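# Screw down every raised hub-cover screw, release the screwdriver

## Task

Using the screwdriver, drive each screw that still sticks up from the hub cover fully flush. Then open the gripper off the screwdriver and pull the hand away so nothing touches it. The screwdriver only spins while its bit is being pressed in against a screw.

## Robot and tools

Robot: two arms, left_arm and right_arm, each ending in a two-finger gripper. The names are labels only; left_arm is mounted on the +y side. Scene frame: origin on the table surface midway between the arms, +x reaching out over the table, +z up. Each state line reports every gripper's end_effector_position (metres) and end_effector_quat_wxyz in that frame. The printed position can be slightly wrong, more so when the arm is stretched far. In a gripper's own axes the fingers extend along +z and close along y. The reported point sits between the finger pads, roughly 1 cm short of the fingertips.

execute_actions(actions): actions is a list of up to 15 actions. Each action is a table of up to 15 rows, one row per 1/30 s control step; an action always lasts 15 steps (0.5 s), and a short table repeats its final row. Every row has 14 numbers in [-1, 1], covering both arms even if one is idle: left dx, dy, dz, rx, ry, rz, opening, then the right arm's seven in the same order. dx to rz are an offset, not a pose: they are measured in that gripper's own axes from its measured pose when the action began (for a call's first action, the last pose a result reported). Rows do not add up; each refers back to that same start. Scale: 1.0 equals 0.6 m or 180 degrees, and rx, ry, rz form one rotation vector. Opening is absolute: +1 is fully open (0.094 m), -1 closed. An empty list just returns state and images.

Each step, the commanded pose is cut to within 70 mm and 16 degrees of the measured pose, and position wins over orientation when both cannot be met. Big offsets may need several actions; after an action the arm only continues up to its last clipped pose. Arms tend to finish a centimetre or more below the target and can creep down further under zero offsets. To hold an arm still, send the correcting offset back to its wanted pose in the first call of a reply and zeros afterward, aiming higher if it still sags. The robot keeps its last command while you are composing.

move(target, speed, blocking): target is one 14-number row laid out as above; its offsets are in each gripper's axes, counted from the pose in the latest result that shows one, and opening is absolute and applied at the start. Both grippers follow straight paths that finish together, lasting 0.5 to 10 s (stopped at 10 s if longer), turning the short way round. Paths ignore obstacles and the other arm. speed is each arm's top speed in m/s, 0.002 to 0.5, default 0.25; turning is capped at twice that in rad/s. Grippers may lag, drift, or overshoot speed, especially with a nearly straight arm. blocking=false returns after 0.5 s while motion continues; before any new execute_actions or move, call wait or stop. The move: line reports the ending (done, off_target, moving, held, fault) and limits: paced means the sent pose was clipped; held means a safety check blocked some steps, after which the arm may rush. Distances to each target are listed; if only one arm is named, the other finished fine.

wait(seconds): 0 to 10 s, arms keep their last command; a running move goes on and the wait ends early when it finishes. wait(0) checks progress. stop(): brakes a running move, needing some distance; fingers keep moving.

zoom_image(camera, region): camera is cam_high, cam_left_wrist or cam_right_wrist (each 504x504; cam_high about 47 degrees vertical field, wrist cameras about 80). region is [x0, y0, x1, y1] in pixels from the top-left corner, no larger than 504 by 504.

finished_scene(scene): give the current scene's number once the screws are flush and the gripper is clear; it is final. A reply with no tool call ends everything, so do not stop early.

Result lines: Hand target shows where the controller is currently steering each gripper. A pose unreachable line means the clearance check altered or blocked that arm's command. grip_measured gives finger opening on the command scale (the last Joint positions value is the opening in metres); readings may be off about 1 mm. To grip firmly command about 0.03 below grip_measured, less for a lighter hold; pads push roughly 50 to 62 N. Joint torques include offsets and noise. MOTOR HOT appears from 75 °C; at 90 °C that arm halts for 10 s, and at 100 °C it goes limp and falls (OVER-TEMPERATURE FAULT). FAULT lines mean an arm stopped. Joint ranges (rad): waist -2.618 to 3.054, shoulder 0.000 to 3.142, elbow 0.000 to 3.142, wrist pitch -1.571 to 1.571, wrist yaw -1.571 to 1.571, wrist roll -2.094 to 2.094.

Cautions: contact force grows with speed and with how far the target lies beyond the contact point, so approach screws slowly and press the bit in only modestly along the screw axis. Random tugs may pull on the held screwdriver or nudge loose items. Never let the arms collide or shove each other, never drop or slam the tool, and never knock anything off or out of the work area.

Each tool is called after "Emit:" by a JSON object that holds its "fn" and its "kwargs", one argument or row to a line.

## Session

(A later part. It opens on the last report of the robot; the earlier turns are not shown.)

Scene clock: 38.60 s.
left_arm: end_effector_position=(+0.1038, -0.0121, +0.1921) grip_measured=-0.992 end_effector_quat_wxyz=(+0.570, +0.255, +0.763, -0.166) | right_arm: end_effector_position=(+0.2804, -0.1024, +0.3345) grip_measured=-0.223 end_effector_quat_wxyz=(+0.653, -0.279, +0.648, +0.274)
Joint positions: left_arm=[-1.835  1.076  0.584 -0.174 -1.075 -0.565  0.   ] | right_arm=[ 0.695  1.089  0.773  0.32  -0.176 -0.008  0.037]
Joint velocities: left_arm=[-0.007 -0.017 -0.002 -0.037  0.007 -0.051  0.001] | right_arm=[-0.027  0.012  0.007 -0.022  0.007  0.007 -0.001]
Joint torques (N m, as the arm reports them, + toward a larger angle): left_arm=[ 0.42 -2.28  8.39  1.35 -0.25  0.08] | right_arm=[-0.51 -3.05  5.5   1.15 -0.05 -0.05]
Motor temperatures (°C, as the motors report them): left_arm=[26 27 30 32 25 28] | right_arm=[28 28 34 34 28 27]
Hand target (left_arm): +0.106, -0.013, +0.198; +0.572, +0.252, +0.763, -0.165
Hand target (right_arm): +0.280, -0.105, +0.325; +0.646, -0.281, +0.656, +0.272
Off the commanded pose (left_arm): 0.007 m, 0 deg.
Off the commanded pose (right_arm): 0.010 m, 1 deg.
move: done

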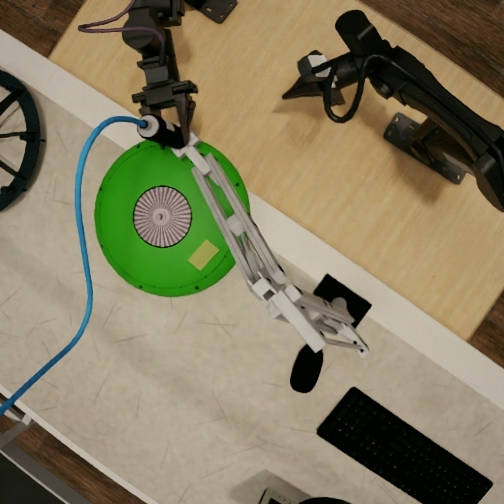

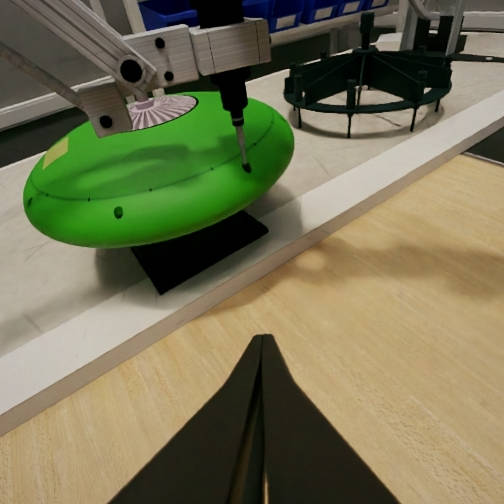

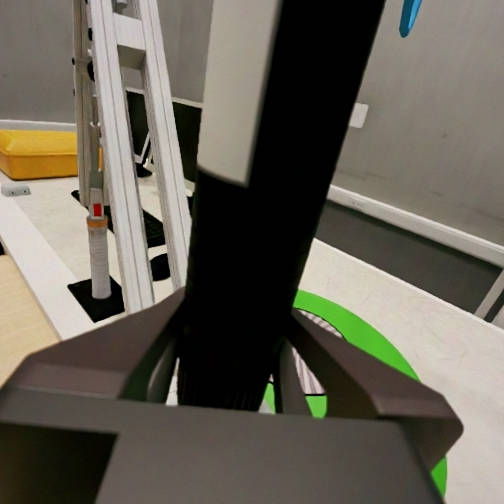

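On the head. Press.

Emit:
{"fn": "move", "kwargs": {
  "target": [-0.01,0,0,0,0,0,-1, 0.045,0,0,0,0.006,0,-0.27],
  "speed": 0.01
}}

Emit:
{"fn": "zoom_image", "kwargs": {
  "camera": "cam_left_wrist",
  "region": [200, 90, 320, 210]
}}

Scene clock: 41.73 s.
left_arm: end_effector_position=(+0.1031, -0.0128, +0.1915) grip_measured=-0.992 end_effector_quat_wxyz=(+0.569, +0.259, +0.763, -0.166) | right_arm: end_effector_position=(+0.2801, -0.1043, +0.3325) grip_measured=-0.223 end_effector_quat_wxyz=(+0.669, -0.271, +0.634, +0.277)
Joint positions: left_arm=[-1.835  1.076  0.584 -0.174 -1.069 -0.562  0.   ] | right_arm=[ 0.695  1.089  0.721  0.417 -0.169 -0.003  0.037]
Joint velocities: left_arm=[-0.022  0.002 -0.002  0.022  0.007  0.066 -0.   ] | right_arm=[ 0.007 -0.012 -0.012  0.081 -0.022 -0.007 -0.001]
Joint torques (N m, as the arm reports them, + toward a larger angle): left_arm=[ 0.43 -2.27  8.4   1.35 -0.29  0.05] | right_arm=[ 0.02 -1.94  4.65  0.99 -0.05 -0.13]
Motor temperatures (°C, as the motors report them): left_arm=[26 27 30 32 25 28] | right_arm=[28 28 33 34 28 27]
Hand target (left_arm): +0.105, -0.013, +0.198; +0.570, +0.255, +0.763, -0.166
Hand target (right_arm): +0.280, -0.103, +0.308; +0.647, -0.281, +0.654, +0.272
Off the commanded pose (left_arm): 0.007 m, 0 deg.
Off the commanded pose (right_arm): 0.025 m, 4 deg.
move: off_target (right_arm)

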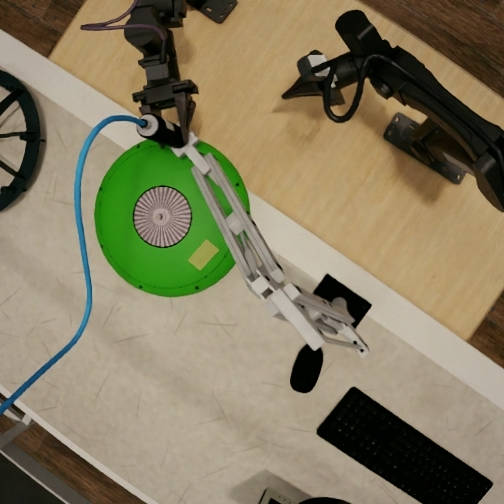

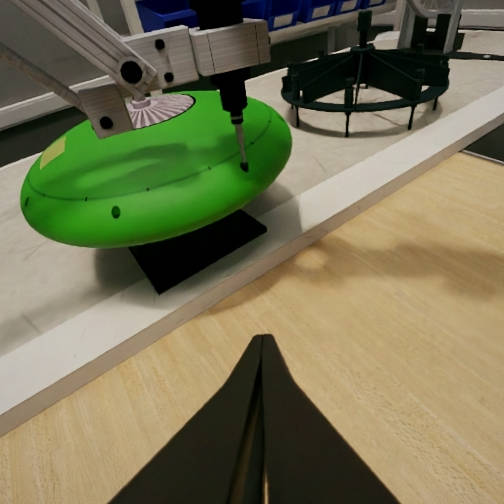

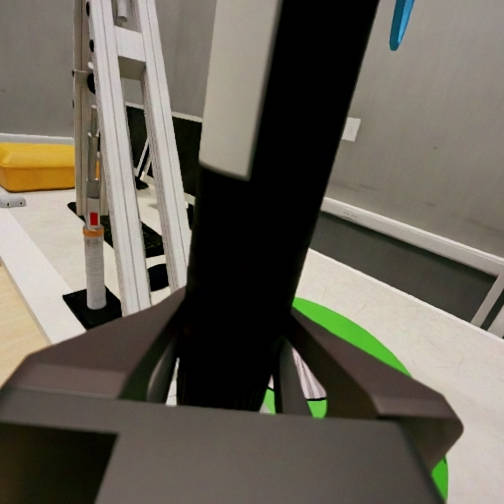

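Region (200, 90, 320, 210) of cam_left_wrist's 504x504 image, scaled by 4.200, with more detail than that image has.

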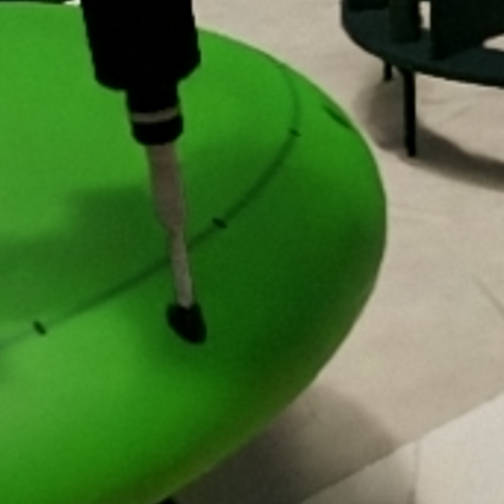

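Emit:
{"fn": "execute_actions", "kwargs": {
  "actions": [
    [[-0.01,0,0,0,0,0,-1, 0.06,0,0,0,0.06,0,-0.27]],
    [[0,0,0,0,0,0,-1, 0.06,0,0,0,0.06,0,-0.27]],
    [[0,0,0,0,0,0,-1, 0.06,0,0,0,0.06,0,-0.27]]
  ]
}}

Emit:
{"fn": "zoom_image", "kwargs": {
  "camera": "cam_left_wrist",
  "region": [200, 90, 320, 210]
}}

Scene clock: 43.47 s.
left_arm: end_effector_position=(+0.1024, -0.0135, +0.1908) grip_measured=-0.992 end_effector_quat_wxyz=(+0.567, +0.262, +0.763, -0.167) | right_arm: end_effector_position=(+0.2806, -0.1023, +0.3340) grip_measured=-0.223 end_effector_quat_wxyz=(+0.633, -0.289, +0.668, +0.265)
Joint positions: left_arm=[-1.835  1.076  0.584 -0.174 -1.062 -0.558  0.   ] | right_arm=[ 0.695  1.089  0.832  0.197 -0.176 -0.022  0.037]
Joint velocities: left_arm=[ 0.002  0.007 -0.007  0.022  0.081  0.007 -0.   ] | right_arm=[-0.002 -0.022 -0.002 -0.007 -0.007  0.007 -0.001]
Joint torques (N m, as the arm reports them, + toward a larger angle): left_arm=[-0.04 -1.96  6.8   1.51 -0.28 -0.01] | right_arm=[ 0.02 -1.95  7.62 -0.08  0.06 -0.25]
Motor temperatures (°C, as the motors report them): left_arm=[26 27 30 32 25 28] | right_arm=[28 28 34 34 28 28]
Hand target (left_arm): +0.102, -0.013, +0.191; +0.567, +0.262, +0.763, -0.167
Hand target (right_arm): +0.279, -0.104, +0.298; +0.581, -0.306, +0.713, +0.245
Off the commanded pose (left_arm): 0.000 m, 0 deg.
Off the commanded pose (right_arm): 0.037 m, 9 deg.

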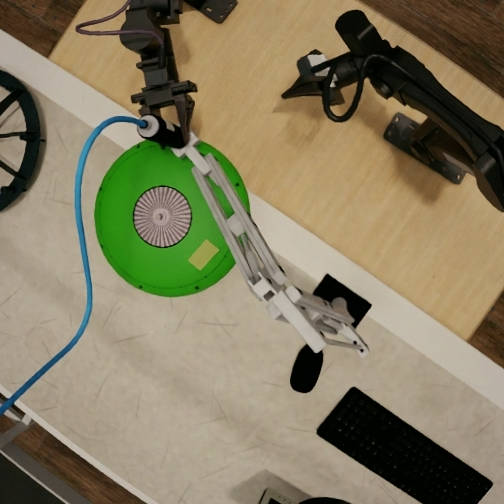

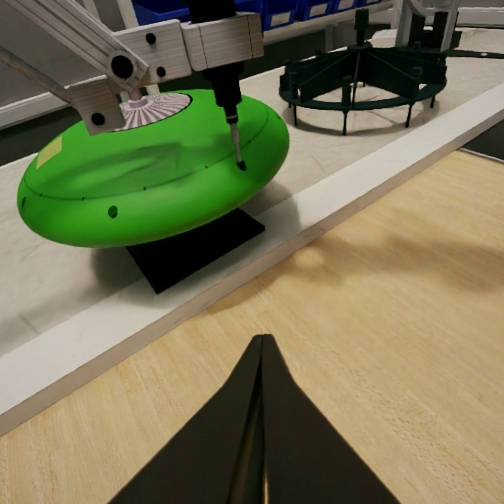

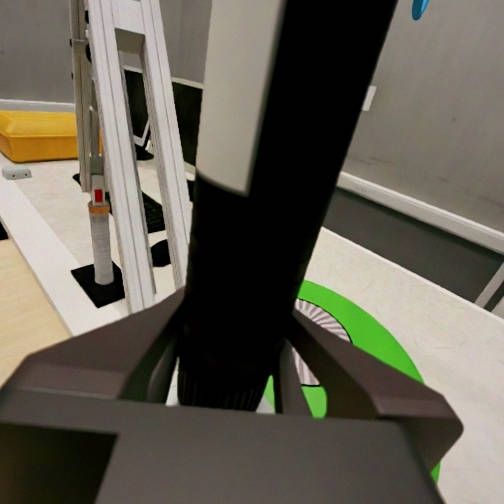

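Region (200, 90, 320, 210) of cam_left_wrist's 504x504 image, scaled by 4.200, with more detail than that image has.

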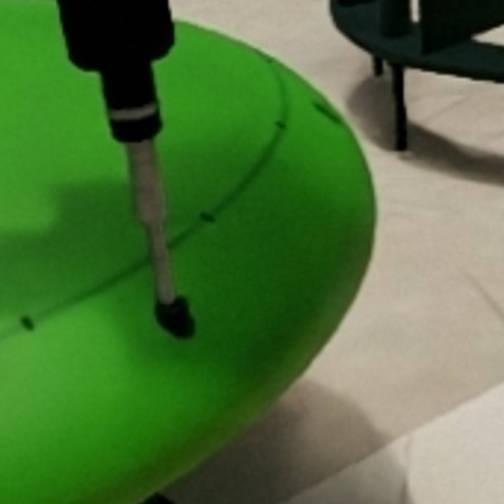

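Emit:
{"fn": "move", "kwargs": {
  "target": [-0.03,0.02,0.1,0,0,0,-1, 0.025,0.007,-0.006,0,-0.01,0,-0.27],
  "speed": 0.05
}}

Emit:
{"fn": "zoom_image", "kwargs": {
  "camera": "cam_left_wrist",
  "region": [200, 120, 300, 220]
}}

Scene clock: 45.43 s.
left_arm: end_effector_position=(+0.1569, -0.0393, +0.1941) grip_measured=-0.992 end_effector_quat_wxyz=(+0.566, +0.259, +0.763, -0.175) | right_arm: end_effector_position=(+0.2800, -0.1021, +0.3335) grip_measured=-0.223 end_effector_quat_wxyz=(+0.657, -0.278, +0.645, +0.273)
Joint positions: left_arm=[-1.557  1.156  0.584  0.121 -0.816 -0.313  0.   ] | right_arm=[ 0.699  1.089  0.761  0.339 -0.169 -0.011  0.037]
Joint velocities: left_arm=[-0.002  0.002 -0.002 -0.022  0.007  0.022 -0.002] | right_arm=[-0.007 -0.002 -0.007  0.037  0.051  0.037 -0.   ]
Joint torques (N m, as the arm reports them, + toward a larger angle): left_arm=[ 0.62 -1.53  7.    1.83 -0.09  0.03] | right_arm=[ 0.8  -3.75  5.    0.95  0.1  -0.1 ]
Motor temperatures (°C, as the motors report them): left_arm=[26 27 30 32 25 28] | right_arm=[28 28 33 34 28 28]
Hand target (left_arm): +0.160, -0.040, +0.190; +0.565, +0.261, +0.764, -0.169
Hand target (right_arm): +0.275, -0.102, +0.319; +0.644, -0.284, +0.658, +0.269
Off the commanded pose (left_arm): 0.005 m, 1 deg.
Off the commanded pose (right_arm): 0.015 m, 2 deg.
move: off_target (right_arm)

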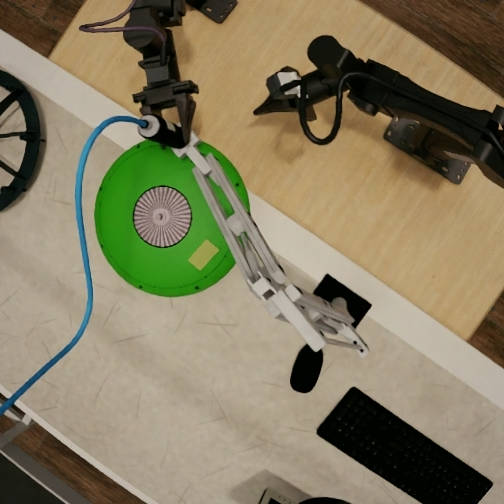

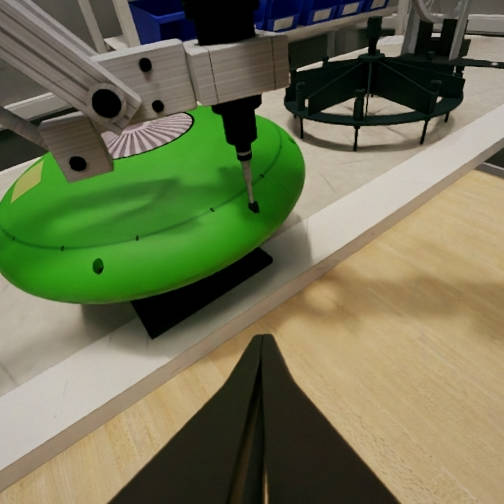

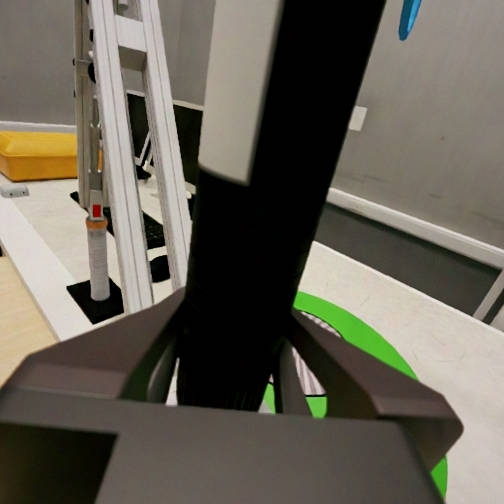

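Region (200, 120, 300, 220) of cam_left_wrist's 504x504 image, scaled by 5.040, with more detail than that image has.

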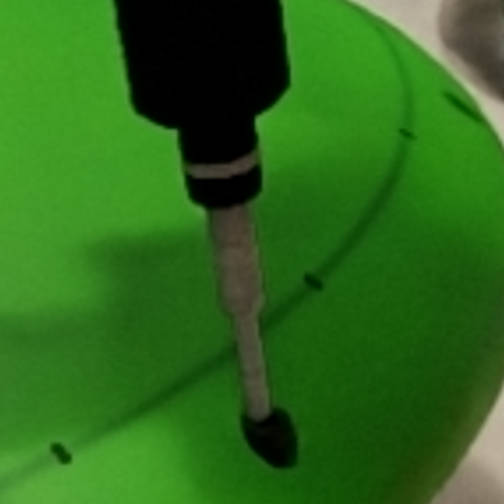

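Emit:
{"fn": "move", "kwargs": {
  "target": [0,0,0,0,0,0,-1, 0.02,0.004,-0.011,0,0.005,0,-0.27],
  "speed": 0.01
}}

Emit:
{"fn": "zoom_image", "kwargs": {
  "camera": "cam_left_wrist",
  "region": [210, 150, 290, 230]
}}

Scene clock: 47.23 s.
left_arm: end_effector_position=(+0.1567, -0.0396, +0.1943) grip_measured=-0.992 end_effector_quat_wxyz=(+0.566, +0.259, +0.763, -0.176) | right_arm: end_effector_position=(+0.2798, -0.1026, +0.3329) grip_measured=-0.223 end_effector_quat_wxyz=(+0.661, -0.276, +0.641, +0.274)
Joint positions: left_arm=[-1.557  1.156  0.584  0.123 -0.815 -0.312  0.   ] | right_arm=[ 0.699  1.089  0.745  0.37  -0.167 -0.009  0.037]
Joint velocities: left_arm=[-0.007  0.007  0.002  0.066  0.007  0.007 -0.   ] | right_arm=[ 0.007 -0.012 -0.002 -0.051 -0.051  0.081  0.   ]
Joint torques (N m, as the arm reports them, + toward a larger angle): left_arm=[-0.06 -2.74  6.93  1.77 -0.17 -0.02] | right_arm=[ 0.46 -4.26  4.81  0.99  0.06 -0.09]
Motor temperatures (°C, as the motors report them): left_arm=[26 27 30 33 25 28] | right_arm=[28 28 33 34 28 28]
Hand target (left_arm): +0.157, -0.039, +0.194; +0.566, +0.259, +0.763, -0.176
Hand target (right_arm): +0.274, -0.105, +0.322; +0.652, -0.281, +0.651, +0.271
Off the commanded pose (left_arm): 0.000 m, 0 deg.
Off the commanded pose (right_arm): 0.013 m, 2 deg.
move: off_target (right_arm)

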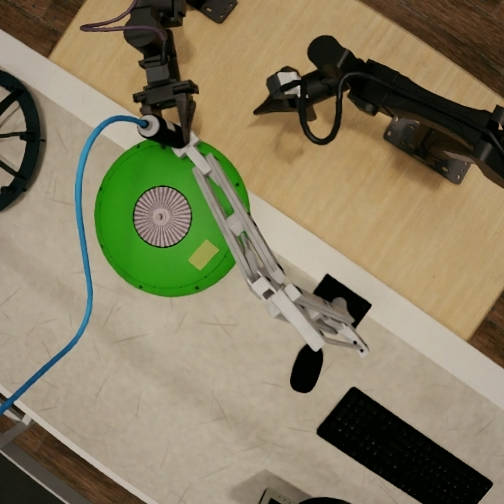

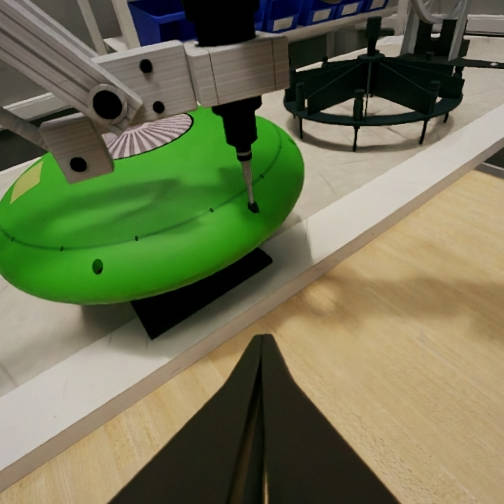

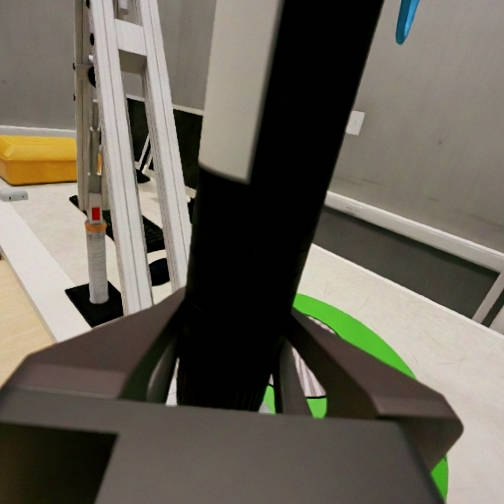

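Region (210, 150, 290, 230) of cam_left_wrist's 504x504 image, scaled by 6.300, with more detail than that image has.

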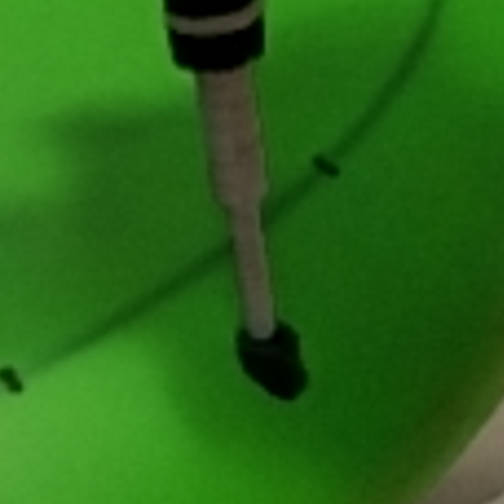

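Emit:
{"fn": "move", "kwargs": {
  "target": [0,0,0,0,0,0,-1, 0.015,0.007,-0.015,0,0.01,0,-0.27],
  "speed": 0.01
}}

Emit:
{"fn": "zoom_image", "kwargs": {
  "camera": "cam_left_wrist",
  "region": [210, 150, 290, 230]
}}

Scene clock: 49.17 s.
left_arm: end_effector_position=(+0.1567, -0.0396, +0.1943) grip_measured=-0.992 end_effector_quat_wxyz=(+0.566, +0.259, +0.763, -0.176) | right_arm: end_effector_position=(+0.2780, -0.1048, +0.3342) grip_measured=-0.223 end_effector_quat_wxyz=(+0.661, -0.275, +0.642, +0.273)
Joint positions: left_arm=[-1.557  1.156  0.584  0.123 -0.815 -0.312  0.   ] | right_arm=[ 0.699  1.074  0.745  0.353 -0.163 -0.008  0.037]
Joint velocities: left_arm=[-0.007  0.012 -0.002  0.022 -0.007 -0.037  0.   ] | right_arm=[-0.002  0.002  0.002 -0.022  0.022  0.007  0.   ]
Joint torques (N m, as the arm reports them, + toward a larger angle): left_arm=[-0.04 -2.76  6.92  1.78 -0.17 -0.01] | right_arm=[ 0.93 -4.22  5.13  0.94  0.11 -0.08]
Motor temperatures (°C, as the motors report them): left_arm=[26 27 30 33 25 28] | right_arm=[28 28 33 34 28 28]
Hand target (left_arm): +0.157, -0.040, +0.194; +0.566, +0.259, +0.763, -0.176
Hand target (right_arm): +0.271, -0.106, +0.324; +0.651, -0.280, +0.651, +0.271
Off the commanded pose (left_arm): 0.000 m, 0 deg.
Off the commanded pose (right_arm): 0.013 m, 2 deg.
move: off_target (right_arm)

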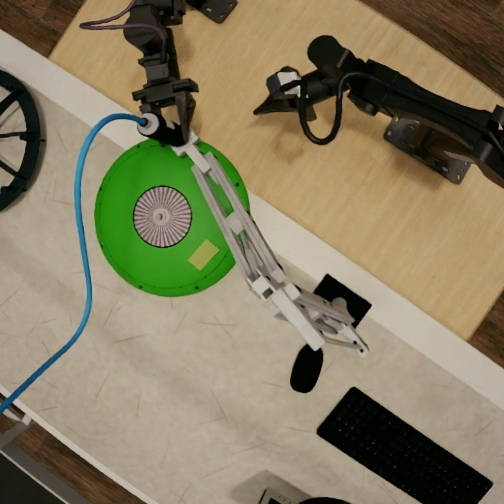

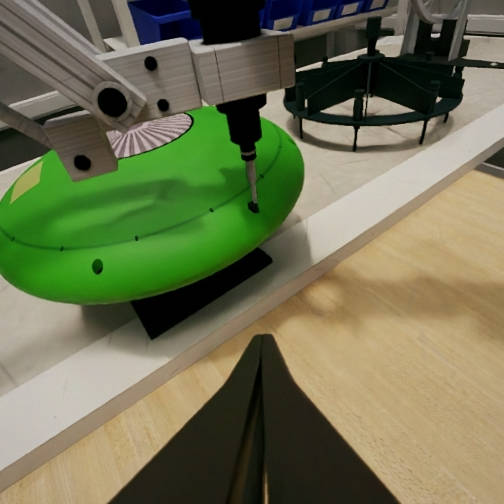

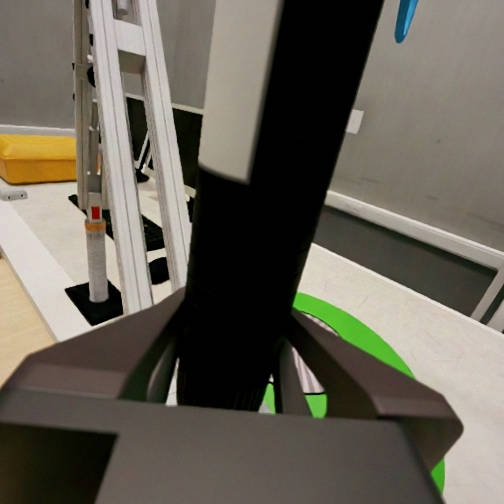

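Region (210, 150, 290, 230) of cam_left_wrist's 504x504 image, scaled by 6.300, with more detail than that image has.

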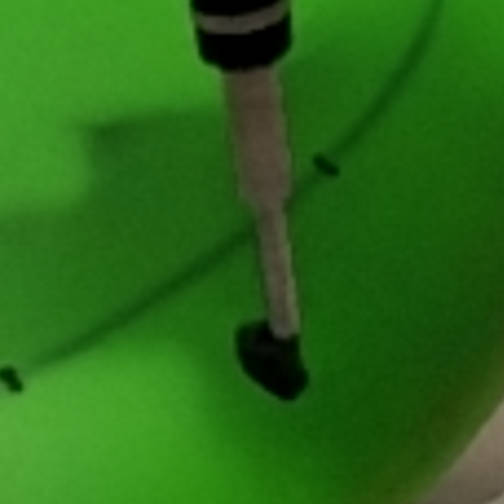

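Emit:
{"fn": "move", "kwargs": {
  "target": [0,0,0,0,0,0,-1, 0.015,0.009,0,0,0.01,0,-0.27],
  "speed": 0.01
}}

Emit:
{"fn": "zoom_image", "kwargs": {
  "camera": "cam_left_wrist",
  "region": [210, 150, 290, 230]
}}

Scene clock: 51.20 s.
left_arm: end_effector_position=(+0.1567, -0.0396, +0.1943) grip_measured=-0.992 end_effector_quat_wxyz=(+0.566, +0.259, +0.763, -0.176) | right_arm: end_effector_position=(+0.2768, -0.1031, +0.3343) grip_measured=-0.223 end_effector_quat_wxyz=(+0.662, -0.273, +0.643, +0.272)
Joint positions: left_arm=[-1.557  1.156  0.584  0.123 -0.815 -0.312  0.   ] | right_arm=[ 0.712  1.074  0.745  0.354 -0.146 -0.008  0.037]
Joint velocities: left_arm=[-0.007 -0.017  0.017 -0.095 -0.081  0.007  0.   ] | right_arm=[-0.002  0.012 -0.002 -0.051  0.007 -0.007 -0.   ]
Joint torques (N m, as the arm reports them, + toward a larger angle): left_arm=[-0.04 -2.75  6.92  1.78 -0.16 -0.02] | right_arm=[ 0.88 -2.65  6.62  0.96  0.09 -0.08]
Motor temperatures (°C, as the motors report them): left_arm=[26 27 30 33 25 28] | right_arm=[28 28 33 34 28 28]
Hand target (left_arm): +0.157, -0.040, +0.194; +0.566, +0.259, +0.763, -0.176
Hand target (right_arm): +0.274, -0.101, +0.325; +0.651, -0.279, +0.653, +0.269
Off the commanded pose (left_arm): 0.000 m, 0 deg.
Off the commanded pose (right_arm): 0.010 m, 2 deg.
move: done

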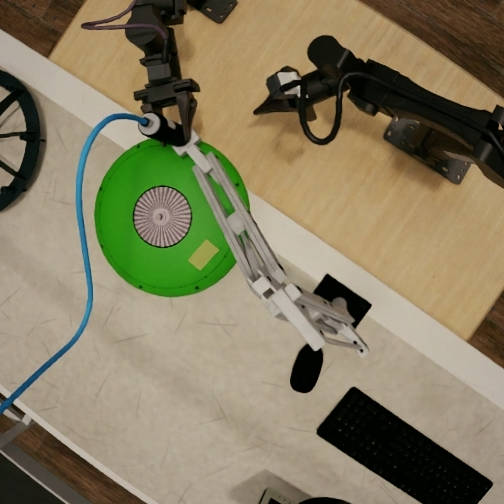

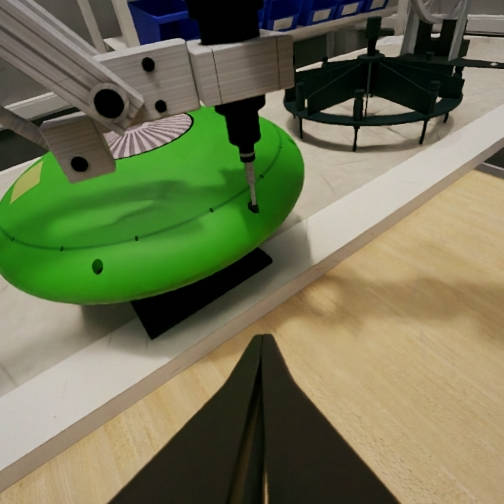

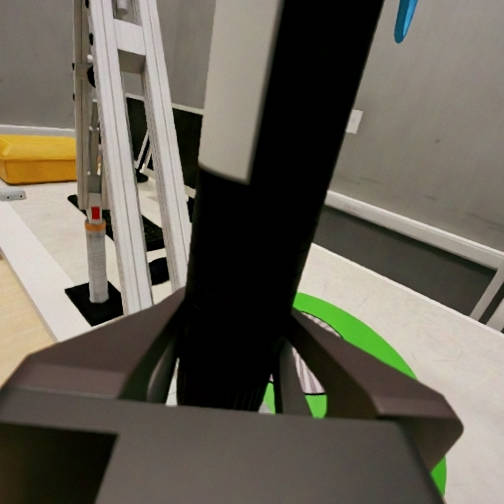

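Region (210, 150, 290, 230) of cam_left_wrist's 504x504 image, scaled by 6.300, with more detail than that image has.

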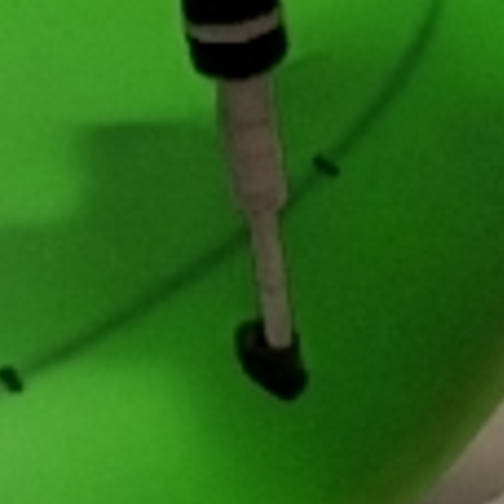

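Emit:
{"fn": "execute_actions", "kwargs": {
  "actions": [
    [[0,0,0,0,0,0,-1, 0.06,0,0,0,0.06,0,-0.27]],
    [[0,0,0,0,0,0,-1, 0.06,0,0,0,0.05,0,-0.27]]
  ]
}}

Emit:
{"fn": "zoom_image", "kwargs": {
  "camera": "cam_left_wrist",
  "region": [210, 150, 290, 230]
}}

Scene clock: 52.47 s.
left_arm: end_effector_position=(+0.1567, -0.0396, +0.1943) grip_measured=-0.992 end_effector_quat_wxyz=(+0.566, +0.259, +0.763, -0.176) | right_arm: end_effector_position=(+0.2772, -0.1025, +0.3325) grip_measured=-0.223 end_effector_quat_wxyz=(+0.644, -0.280, +0.660, +0.266)
Joint positions: left_arm=[-1.557  1.156  0.584  0.123 -0.815 -0.312  0.   ] | right_arm=[ 0.712  1.074  0.791  0.255 -0.147 -0.014  0.037]
Joint velocities: left_arm=[-0.012 -0.007 -0.012  0.007 -0.051 -0.051  0.001] | right_arm=[-0.017  0.007  0.007 -0.037 -0.037  0.007  0.   ]
Joint torques (N m, as the arm reports them, + toward a larger angle): left_arm=[-0.06 -2.74  6.93  1.78 -0.16 -0.01] | right_arm=[-0.03 -2.14  7.32 -0.03  0.01 -0.22]
Motor temperatures (°C, as the motors report them): left_arm=[26 27 30 33 25 28] | right_arm=[28 28 33 34 28 28]
Hand target (left_arm): +0.157, -0.040, +0.194; +0.566, +0.259, +0.763, -0.176
Hand target (right_arm): +0.275, -0.104, +0.298; +0.595, -0.299, +0.704, +0.247
Off the commanded pose (left_arm): 0.000 m, 0 deg.
Off the commanded pose (right_arm): 0.036 m, 9 deg.

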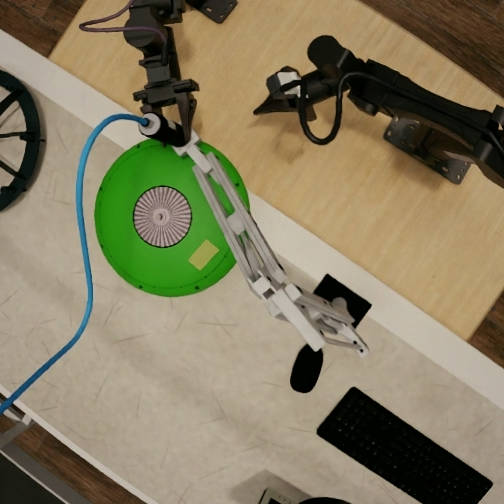

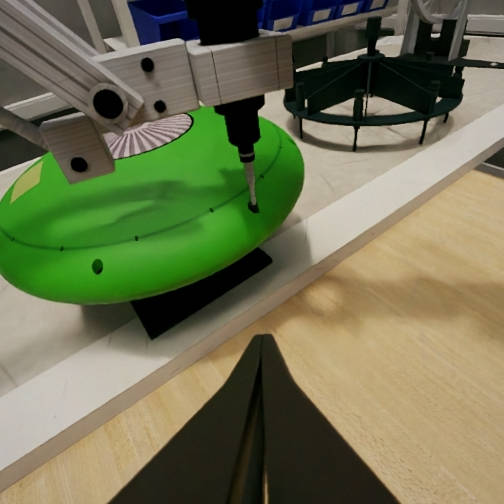

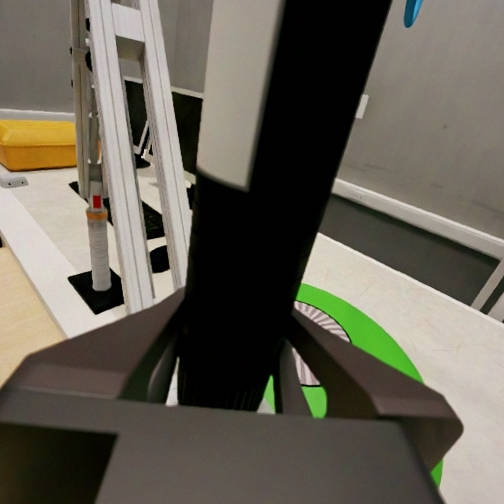

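Region (210, 150, 290, 230) of cam_left_wrist's 504x504 image, scaled by 6.300, with more detail than that image has.

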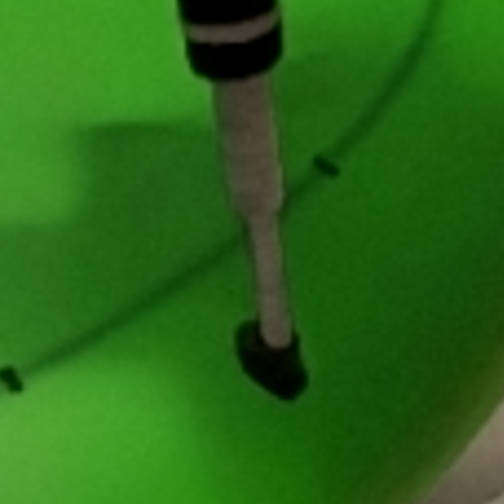

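Seems seated. Press harder.

Emit:
{"fn": "execute_actions", "kwargs": {
  "actions": [
    [[0,0,0,0,0,0,-1, 0.1,0,0,0,0.06,0,-0.27]],
    [[0,0,0,0,0,0,-1, 0.1,0,0,0,0.06,0,-0.27]],
    [[0,0,0,0,0,0,-1, 0.1,0,0,0,0.06,0,-0.27]],
    [[0,0,0,0,0,0,-1, 0.1,0,0,0,0.06,0,-0.27]]
  ]
}}

Emit:
{"fn": "zoom_image", "kwargs": {
  "camera": "cam_left_wrist",
  "region": [210, 150, 290, 230]
}}

Scene clock: 54.73 s.
left_arm: end_effector_position=(+0.1567, -0.0396, +0.1943) grip_measured=-0.992 end_effector_quat_wxyz=(+0.566, +0.259, +0.763, -0.176) | right_arm: end_effector_position=(+0.2771, -0.1026, +0.3312) grip_measured=-0.223 end_effector_quat_wxyz=(+0.647, -0.280, +0.657, +0.266)
Joint positions: left_arm=[-1.557  1.156  0.584  0.123 -0.815 -0.312  0.   ] | right_arm=[ 0.712  1.074  0.777  0.276 -0.147 -0.015  0.037]
Joint velocities: left_arm=[-0.007 -0.017 -0.002 -0.051 -0.022  0.051 -0.001] | right_arm=[-0.017 -0.007  0.002 -0.022  0.037 -0.022  0.001]
Joint torques (N m, as the arm reports them, + toward a larger angle): left_arm=[-0.06 -2.75  6.93  1.78 -0.16 -0.01] | right_arm=[ 0.01 -1.66  3.83  0.06  0.01 -0.28]
Motor temperatures (°C, as the motors report them): left_arm=[26 27 30 33 25 28] | right_arm=[28 27 33 33 28 28]
Hand target (left_arm): +0.157, -0.040, +0.194; +0.566, +0.259, +0.763, -0.176
Hand target (right_arm): +0.274, -0.104, +0.274; +0.583, -0.304, +0.714, +0.242
Off the commanded pose (left_arm): 0.000 m, 0 deg.
Off the commanded pose (right_arm): 0.060 m, 11 deg.

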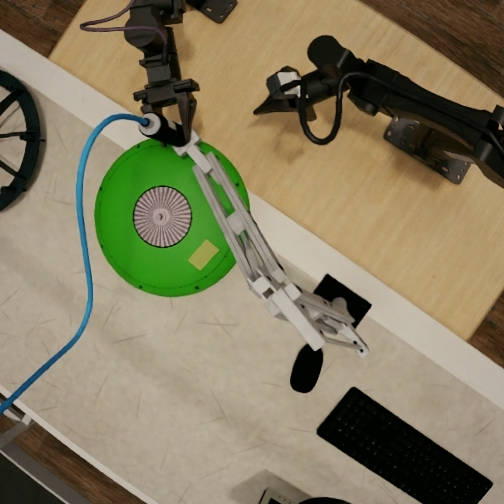

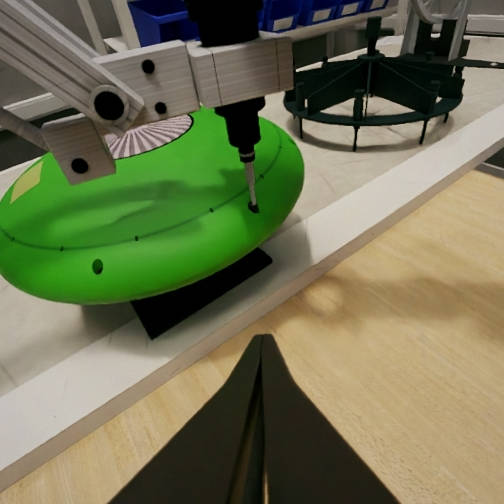

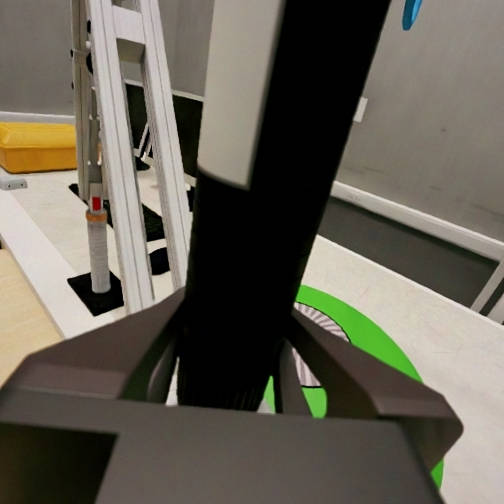

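Region (210, 150, 290, 230) of cam_left_wrist's 504x504 image, scaled by 6.300, with more detail than that image has.

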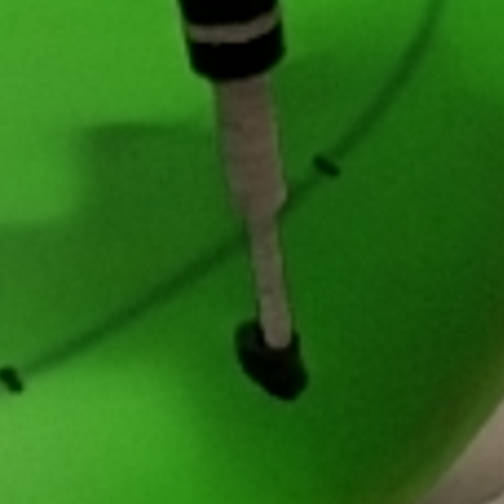

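Emit:
{"fn": "execute_actions", "kwargs": {
  "actions": [
    [[0,0,0,0,0,0,-1, 0.116,0,0,0,0.085,0,-0.27]],
    [[0,0,0,0,0,0,-1, 0.116,0,0,0,0.085,0,-0.27]],
    [[0,0,0,0,0,0,-1, 0.116,0,0,0,0.085,0,-0.27]]
  ]
}}

Emit:
{"fn": "zoom_image", "kwargs": {
  "camera": "cam_left_wrist",
  "region": [210, 150, 290, 230]
}}

Scene clock: 56.50 s.
left_arm: end_effector_position=(+0.1567, -0.0396, +0.1943) grip_measured=-0.992 end_effector_quat_wxyz=(+0.566, +0.259, +0.763, -0.176) | right_arm: end_effector_position=(+0.2771, -0.1026, +0.3296) grip_measured=-0.223 end_effector_quat_wxyz=(+0.645, -0.280, +0.659, +0.266)
Joint positions: left_arm=[-1.557  1.156  0.584  0.123 -0.815 -0.312  0.   ] | right_arm=[ 0.712  1.074  0.777  0.27  -0.147 -0.016  0.037]
Joint velocities: left_arm=[-0.002  0.012 -0.007  0.022  0.022 -0.051 -0.   ] | right_arm=[ 0.007 -0.002 -0.007  0.007 -0.007  0.007 -0.001]
Joint torques (N m, as the arm reports them, + toward a larger angle): left_arm=[-0.05 -2.76  6.92  1.78 -0.17 -0.02] | right_arm=[ 0.03 -1.48  5.9  -0.68  0.01 -0.35]
Motor temperatures (°C, as the motors report them): left_arm=[26 27 30 33 25 28] | right_arm=[28 27 33 33 28 28]
Hand target (left_arm): +0.157, -0.040, +0.194; +0.566, +0.259, +0.763, -0.176
Hand target (right_arm): +0.272, -0.106, +0.263; +0.558, -0.312, +0.733, +0.234
Off the commanded pose (left_arm): 0.000 m, 0 deg.
Off the commanded pose (right_arm): 0.070 m, 15 deg.

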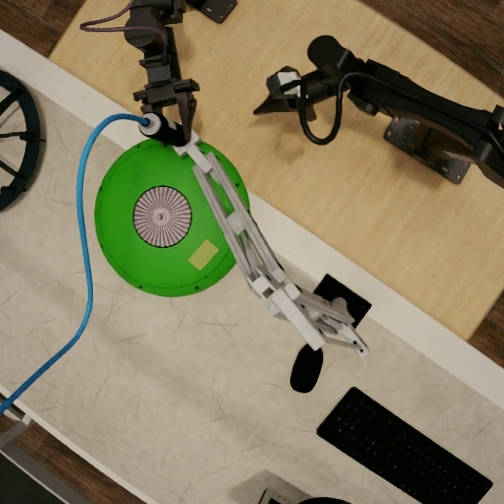

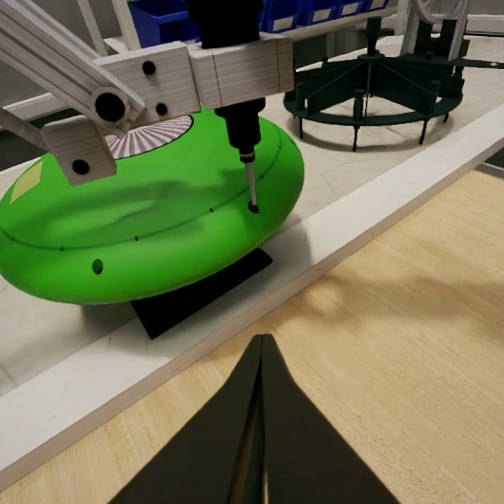

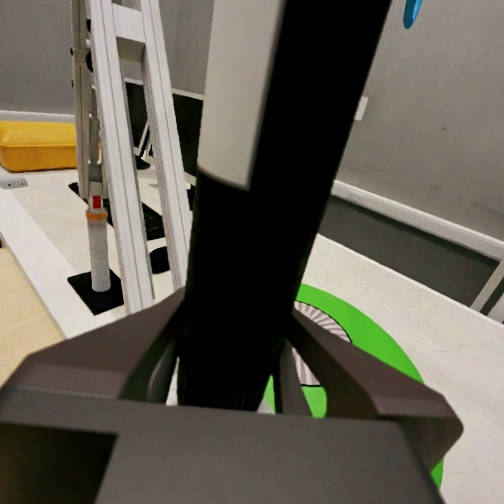

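Region (210, 150, 290, 230) of cam_left_wrist's 504x504 image, scaled by 6.300, with more detail than that image has.

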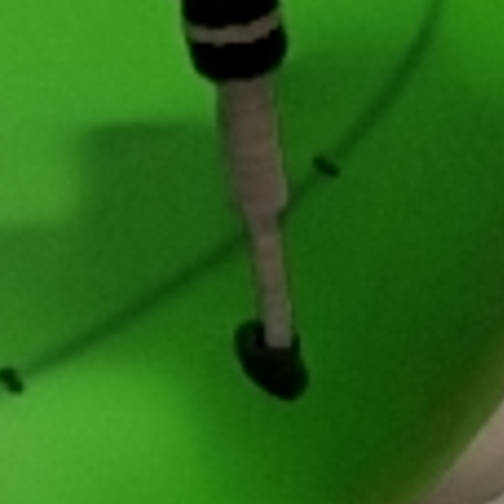

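Emit:
{"fn": "execute_actions", "kwargs": {
  "actions": [
    [[0,0,0,0,0,0,-1, 0.05,0,0,0,0.06,0,-0.27]],
    [[0,0,0,0,0,0,-1, 0.05,0,0,0,0.06,0,-0.27]],
    [[0,0,0,0,0,0,-1, 0.11,0,0,0,0.07,0,-0.27]],
    [[0,0,0,0,0,0,-1, 0.11,0,0,0,0.07,0,-0.27]]
  ]
}}

Emit:
{"fn": "zoom_image", "kwargs": {
  "camera": "cam_left_wrist",
  "region": [210, 150, 290, 230]
}}

Scene clock: 58.87 s.
left_arm: end_effector_position=(+0.1567, -0.0396, +0.1943) grip_measured=-0.992 end_effector_quat_wxyz=(+0.566, +0.259, +0.763, -0.176) | right_arm: end_effector_position=(+0.2750, -0.1032, +0.3314) grip_measured=-0.223 end_effector_quat_wxyz=(+0.610, -0.296, +0.690, +0.253)
Joint positions: left_arm=[-1.557  1.156  0.584  0.123 -0.815 -0.312  0.   ] | right_arm=[ 0.712  1.074  0.883  0.062 -0.152 -0.032  0.037]
Joint velocities: left_arm=[-0.012 -0.007 -0.012 -0.139  0.007 -0.007 -0.001] | right_arm=[ 0.017 -0.007  0.012 -0.022  0.007 -0.037  0.   ]
Joint torques (N m, as the arm reports them, + toward a larger angle): left_arm=[-0.04 -2.75  6.92  1.78 -0.16 -0.01] | right_arm=[-0.06 -1.91  4.01 -0.21  0.04 -0.31]
Motor temperatures (°C, as the motors report them): left_arm=[26 27 30 34 25 28] | right_arm=[28 27 33 33 28 28]
Hand target (left_arm): +0.157, -0.040, +0.194; +0.566, +0.259, +0.763, -0.176
Hand target (right_arm): +0.268, -0.109, +0.270; +0.533, -0.322, +0.750, +0.224
Off the commanded pose (left_arm): 0.000 m, 0 deg.
Off the commanded pose (right_arm): 0.066 m, 13 deg.

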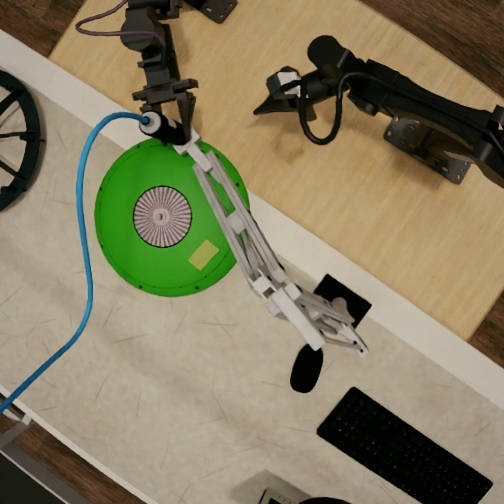

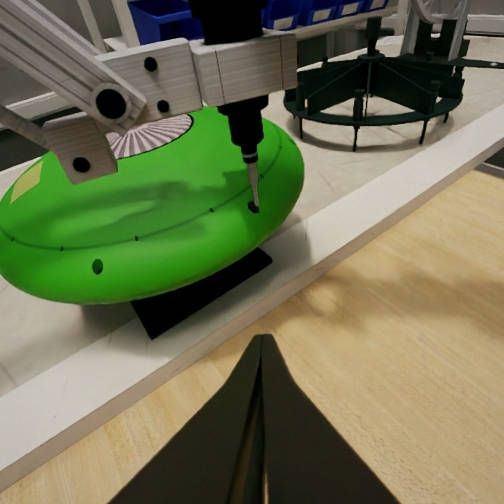

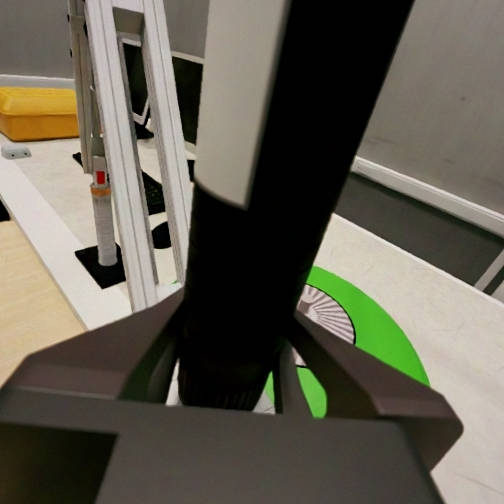

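Region (210, 150, 290, 230) of cam_left_wrist's 504x504 image, scaled by 6.300, with more detail than that image has.

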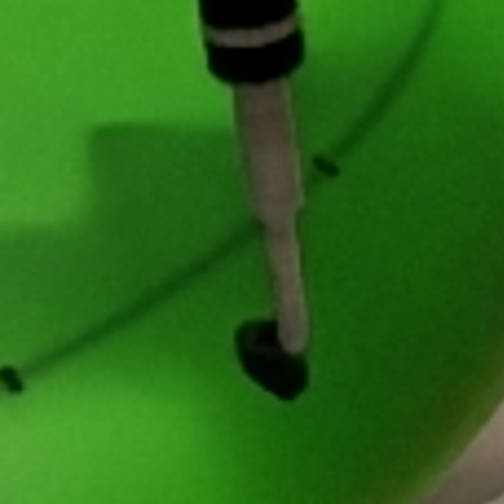

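Emit:
{"fn": "move", "kwargs": {
  "target": [0,0,0,0,0,0,-1, 0.012,0,0.011,0,0.012,0,-0.27],
  "speed": 0.008
}}

Emit:
{"fn": "zoom_image", "kwargs": {
  "camera": "cam_left_wrist",
  "region": [210, 150, 290, 230]
}}

Scene clock: 61.67 s.
left_arm: end_effector_position=(+0.1567, -0.0396, +0.1943) grip_measured=-0.992 end_effector_quat_wxyz=(+0.566, +0.259, +0.763, -0.176) | right_arm: end_effector_position=(+0.2757, -0.1027, +0.3380) grip_measured=-0.223 end_effector_quat_wxyz=(+0.620, -0.293, +0.682, +0.257)
Joint positions: left_arm=[-1.557  1.156  0.584  0.123 -0.815 -0.312  0.   ] | right_arm=[ 0.712  1.074  0.883  0.089 -0.152 -0.028  0.037]
Joint velocities: left_arm=[-0.002  0.002  0.012 -0.007 -0.007  0.037 -0.001] | right_arm=[-0.002 -0.017  0.017 -0.095 -0.037 -0.007 -0.001]
Joint torques (N m, as the arm reports them, + toward a larger angle): left_arm=[-0.05 -2.75  6.91  1.79 -0.16 -0.01] | right_arm=[ 0.24 -0.8   8.42  0.75  0.05 -0.12]
Motor temperatures (°C, as the motors report them): left_arm=[26 27 30 34 25 28] | right_arm=[28 27 33 33 28 28]
Hand target (left_arm): +0.157, -0.040, +0.194; +0.566, +0.259, +0.763, -0.176
Hand target (right_arm): +0.279, -0.100, +0.323; +0.598, -0.301, +0.701, +0.248
Off the commanded pose (left_arm): 0.000 m, 0 deg.
Off the commanded pose (right_arm): 0.015 m, 4 deg.
move: off_target (right_arm)

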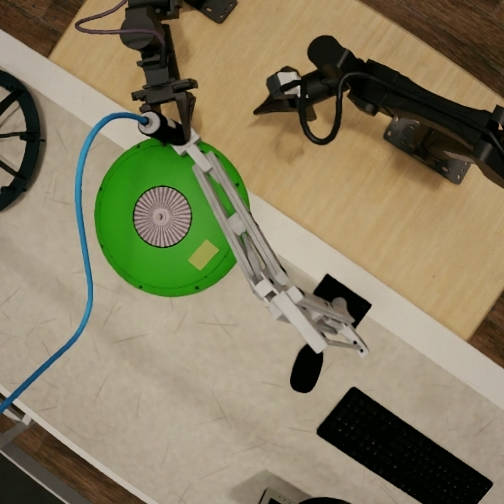

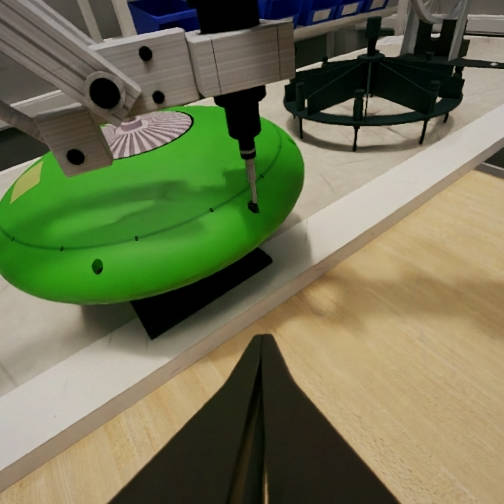

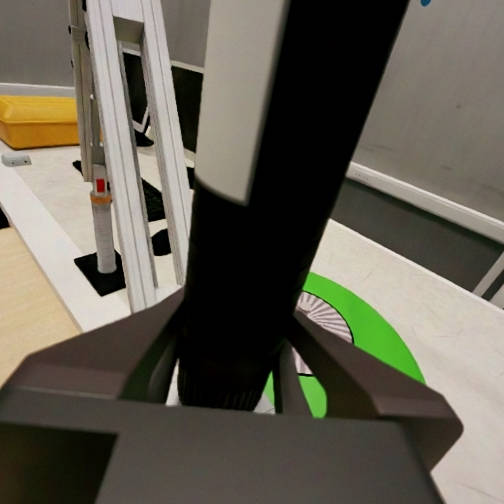

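Region (210, 150, 290, 230) of cam_left_wrist's 504x504 image, scaled by 6.300, with more detail than that image has.

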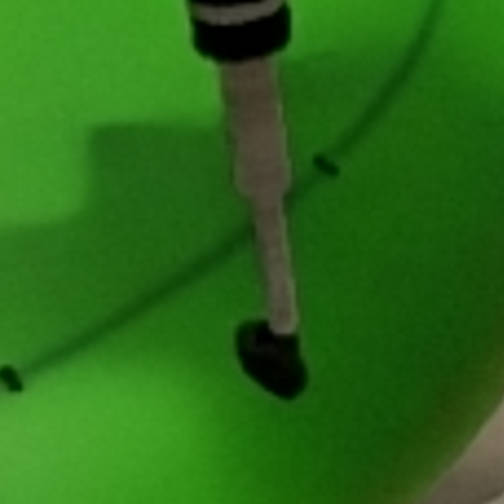

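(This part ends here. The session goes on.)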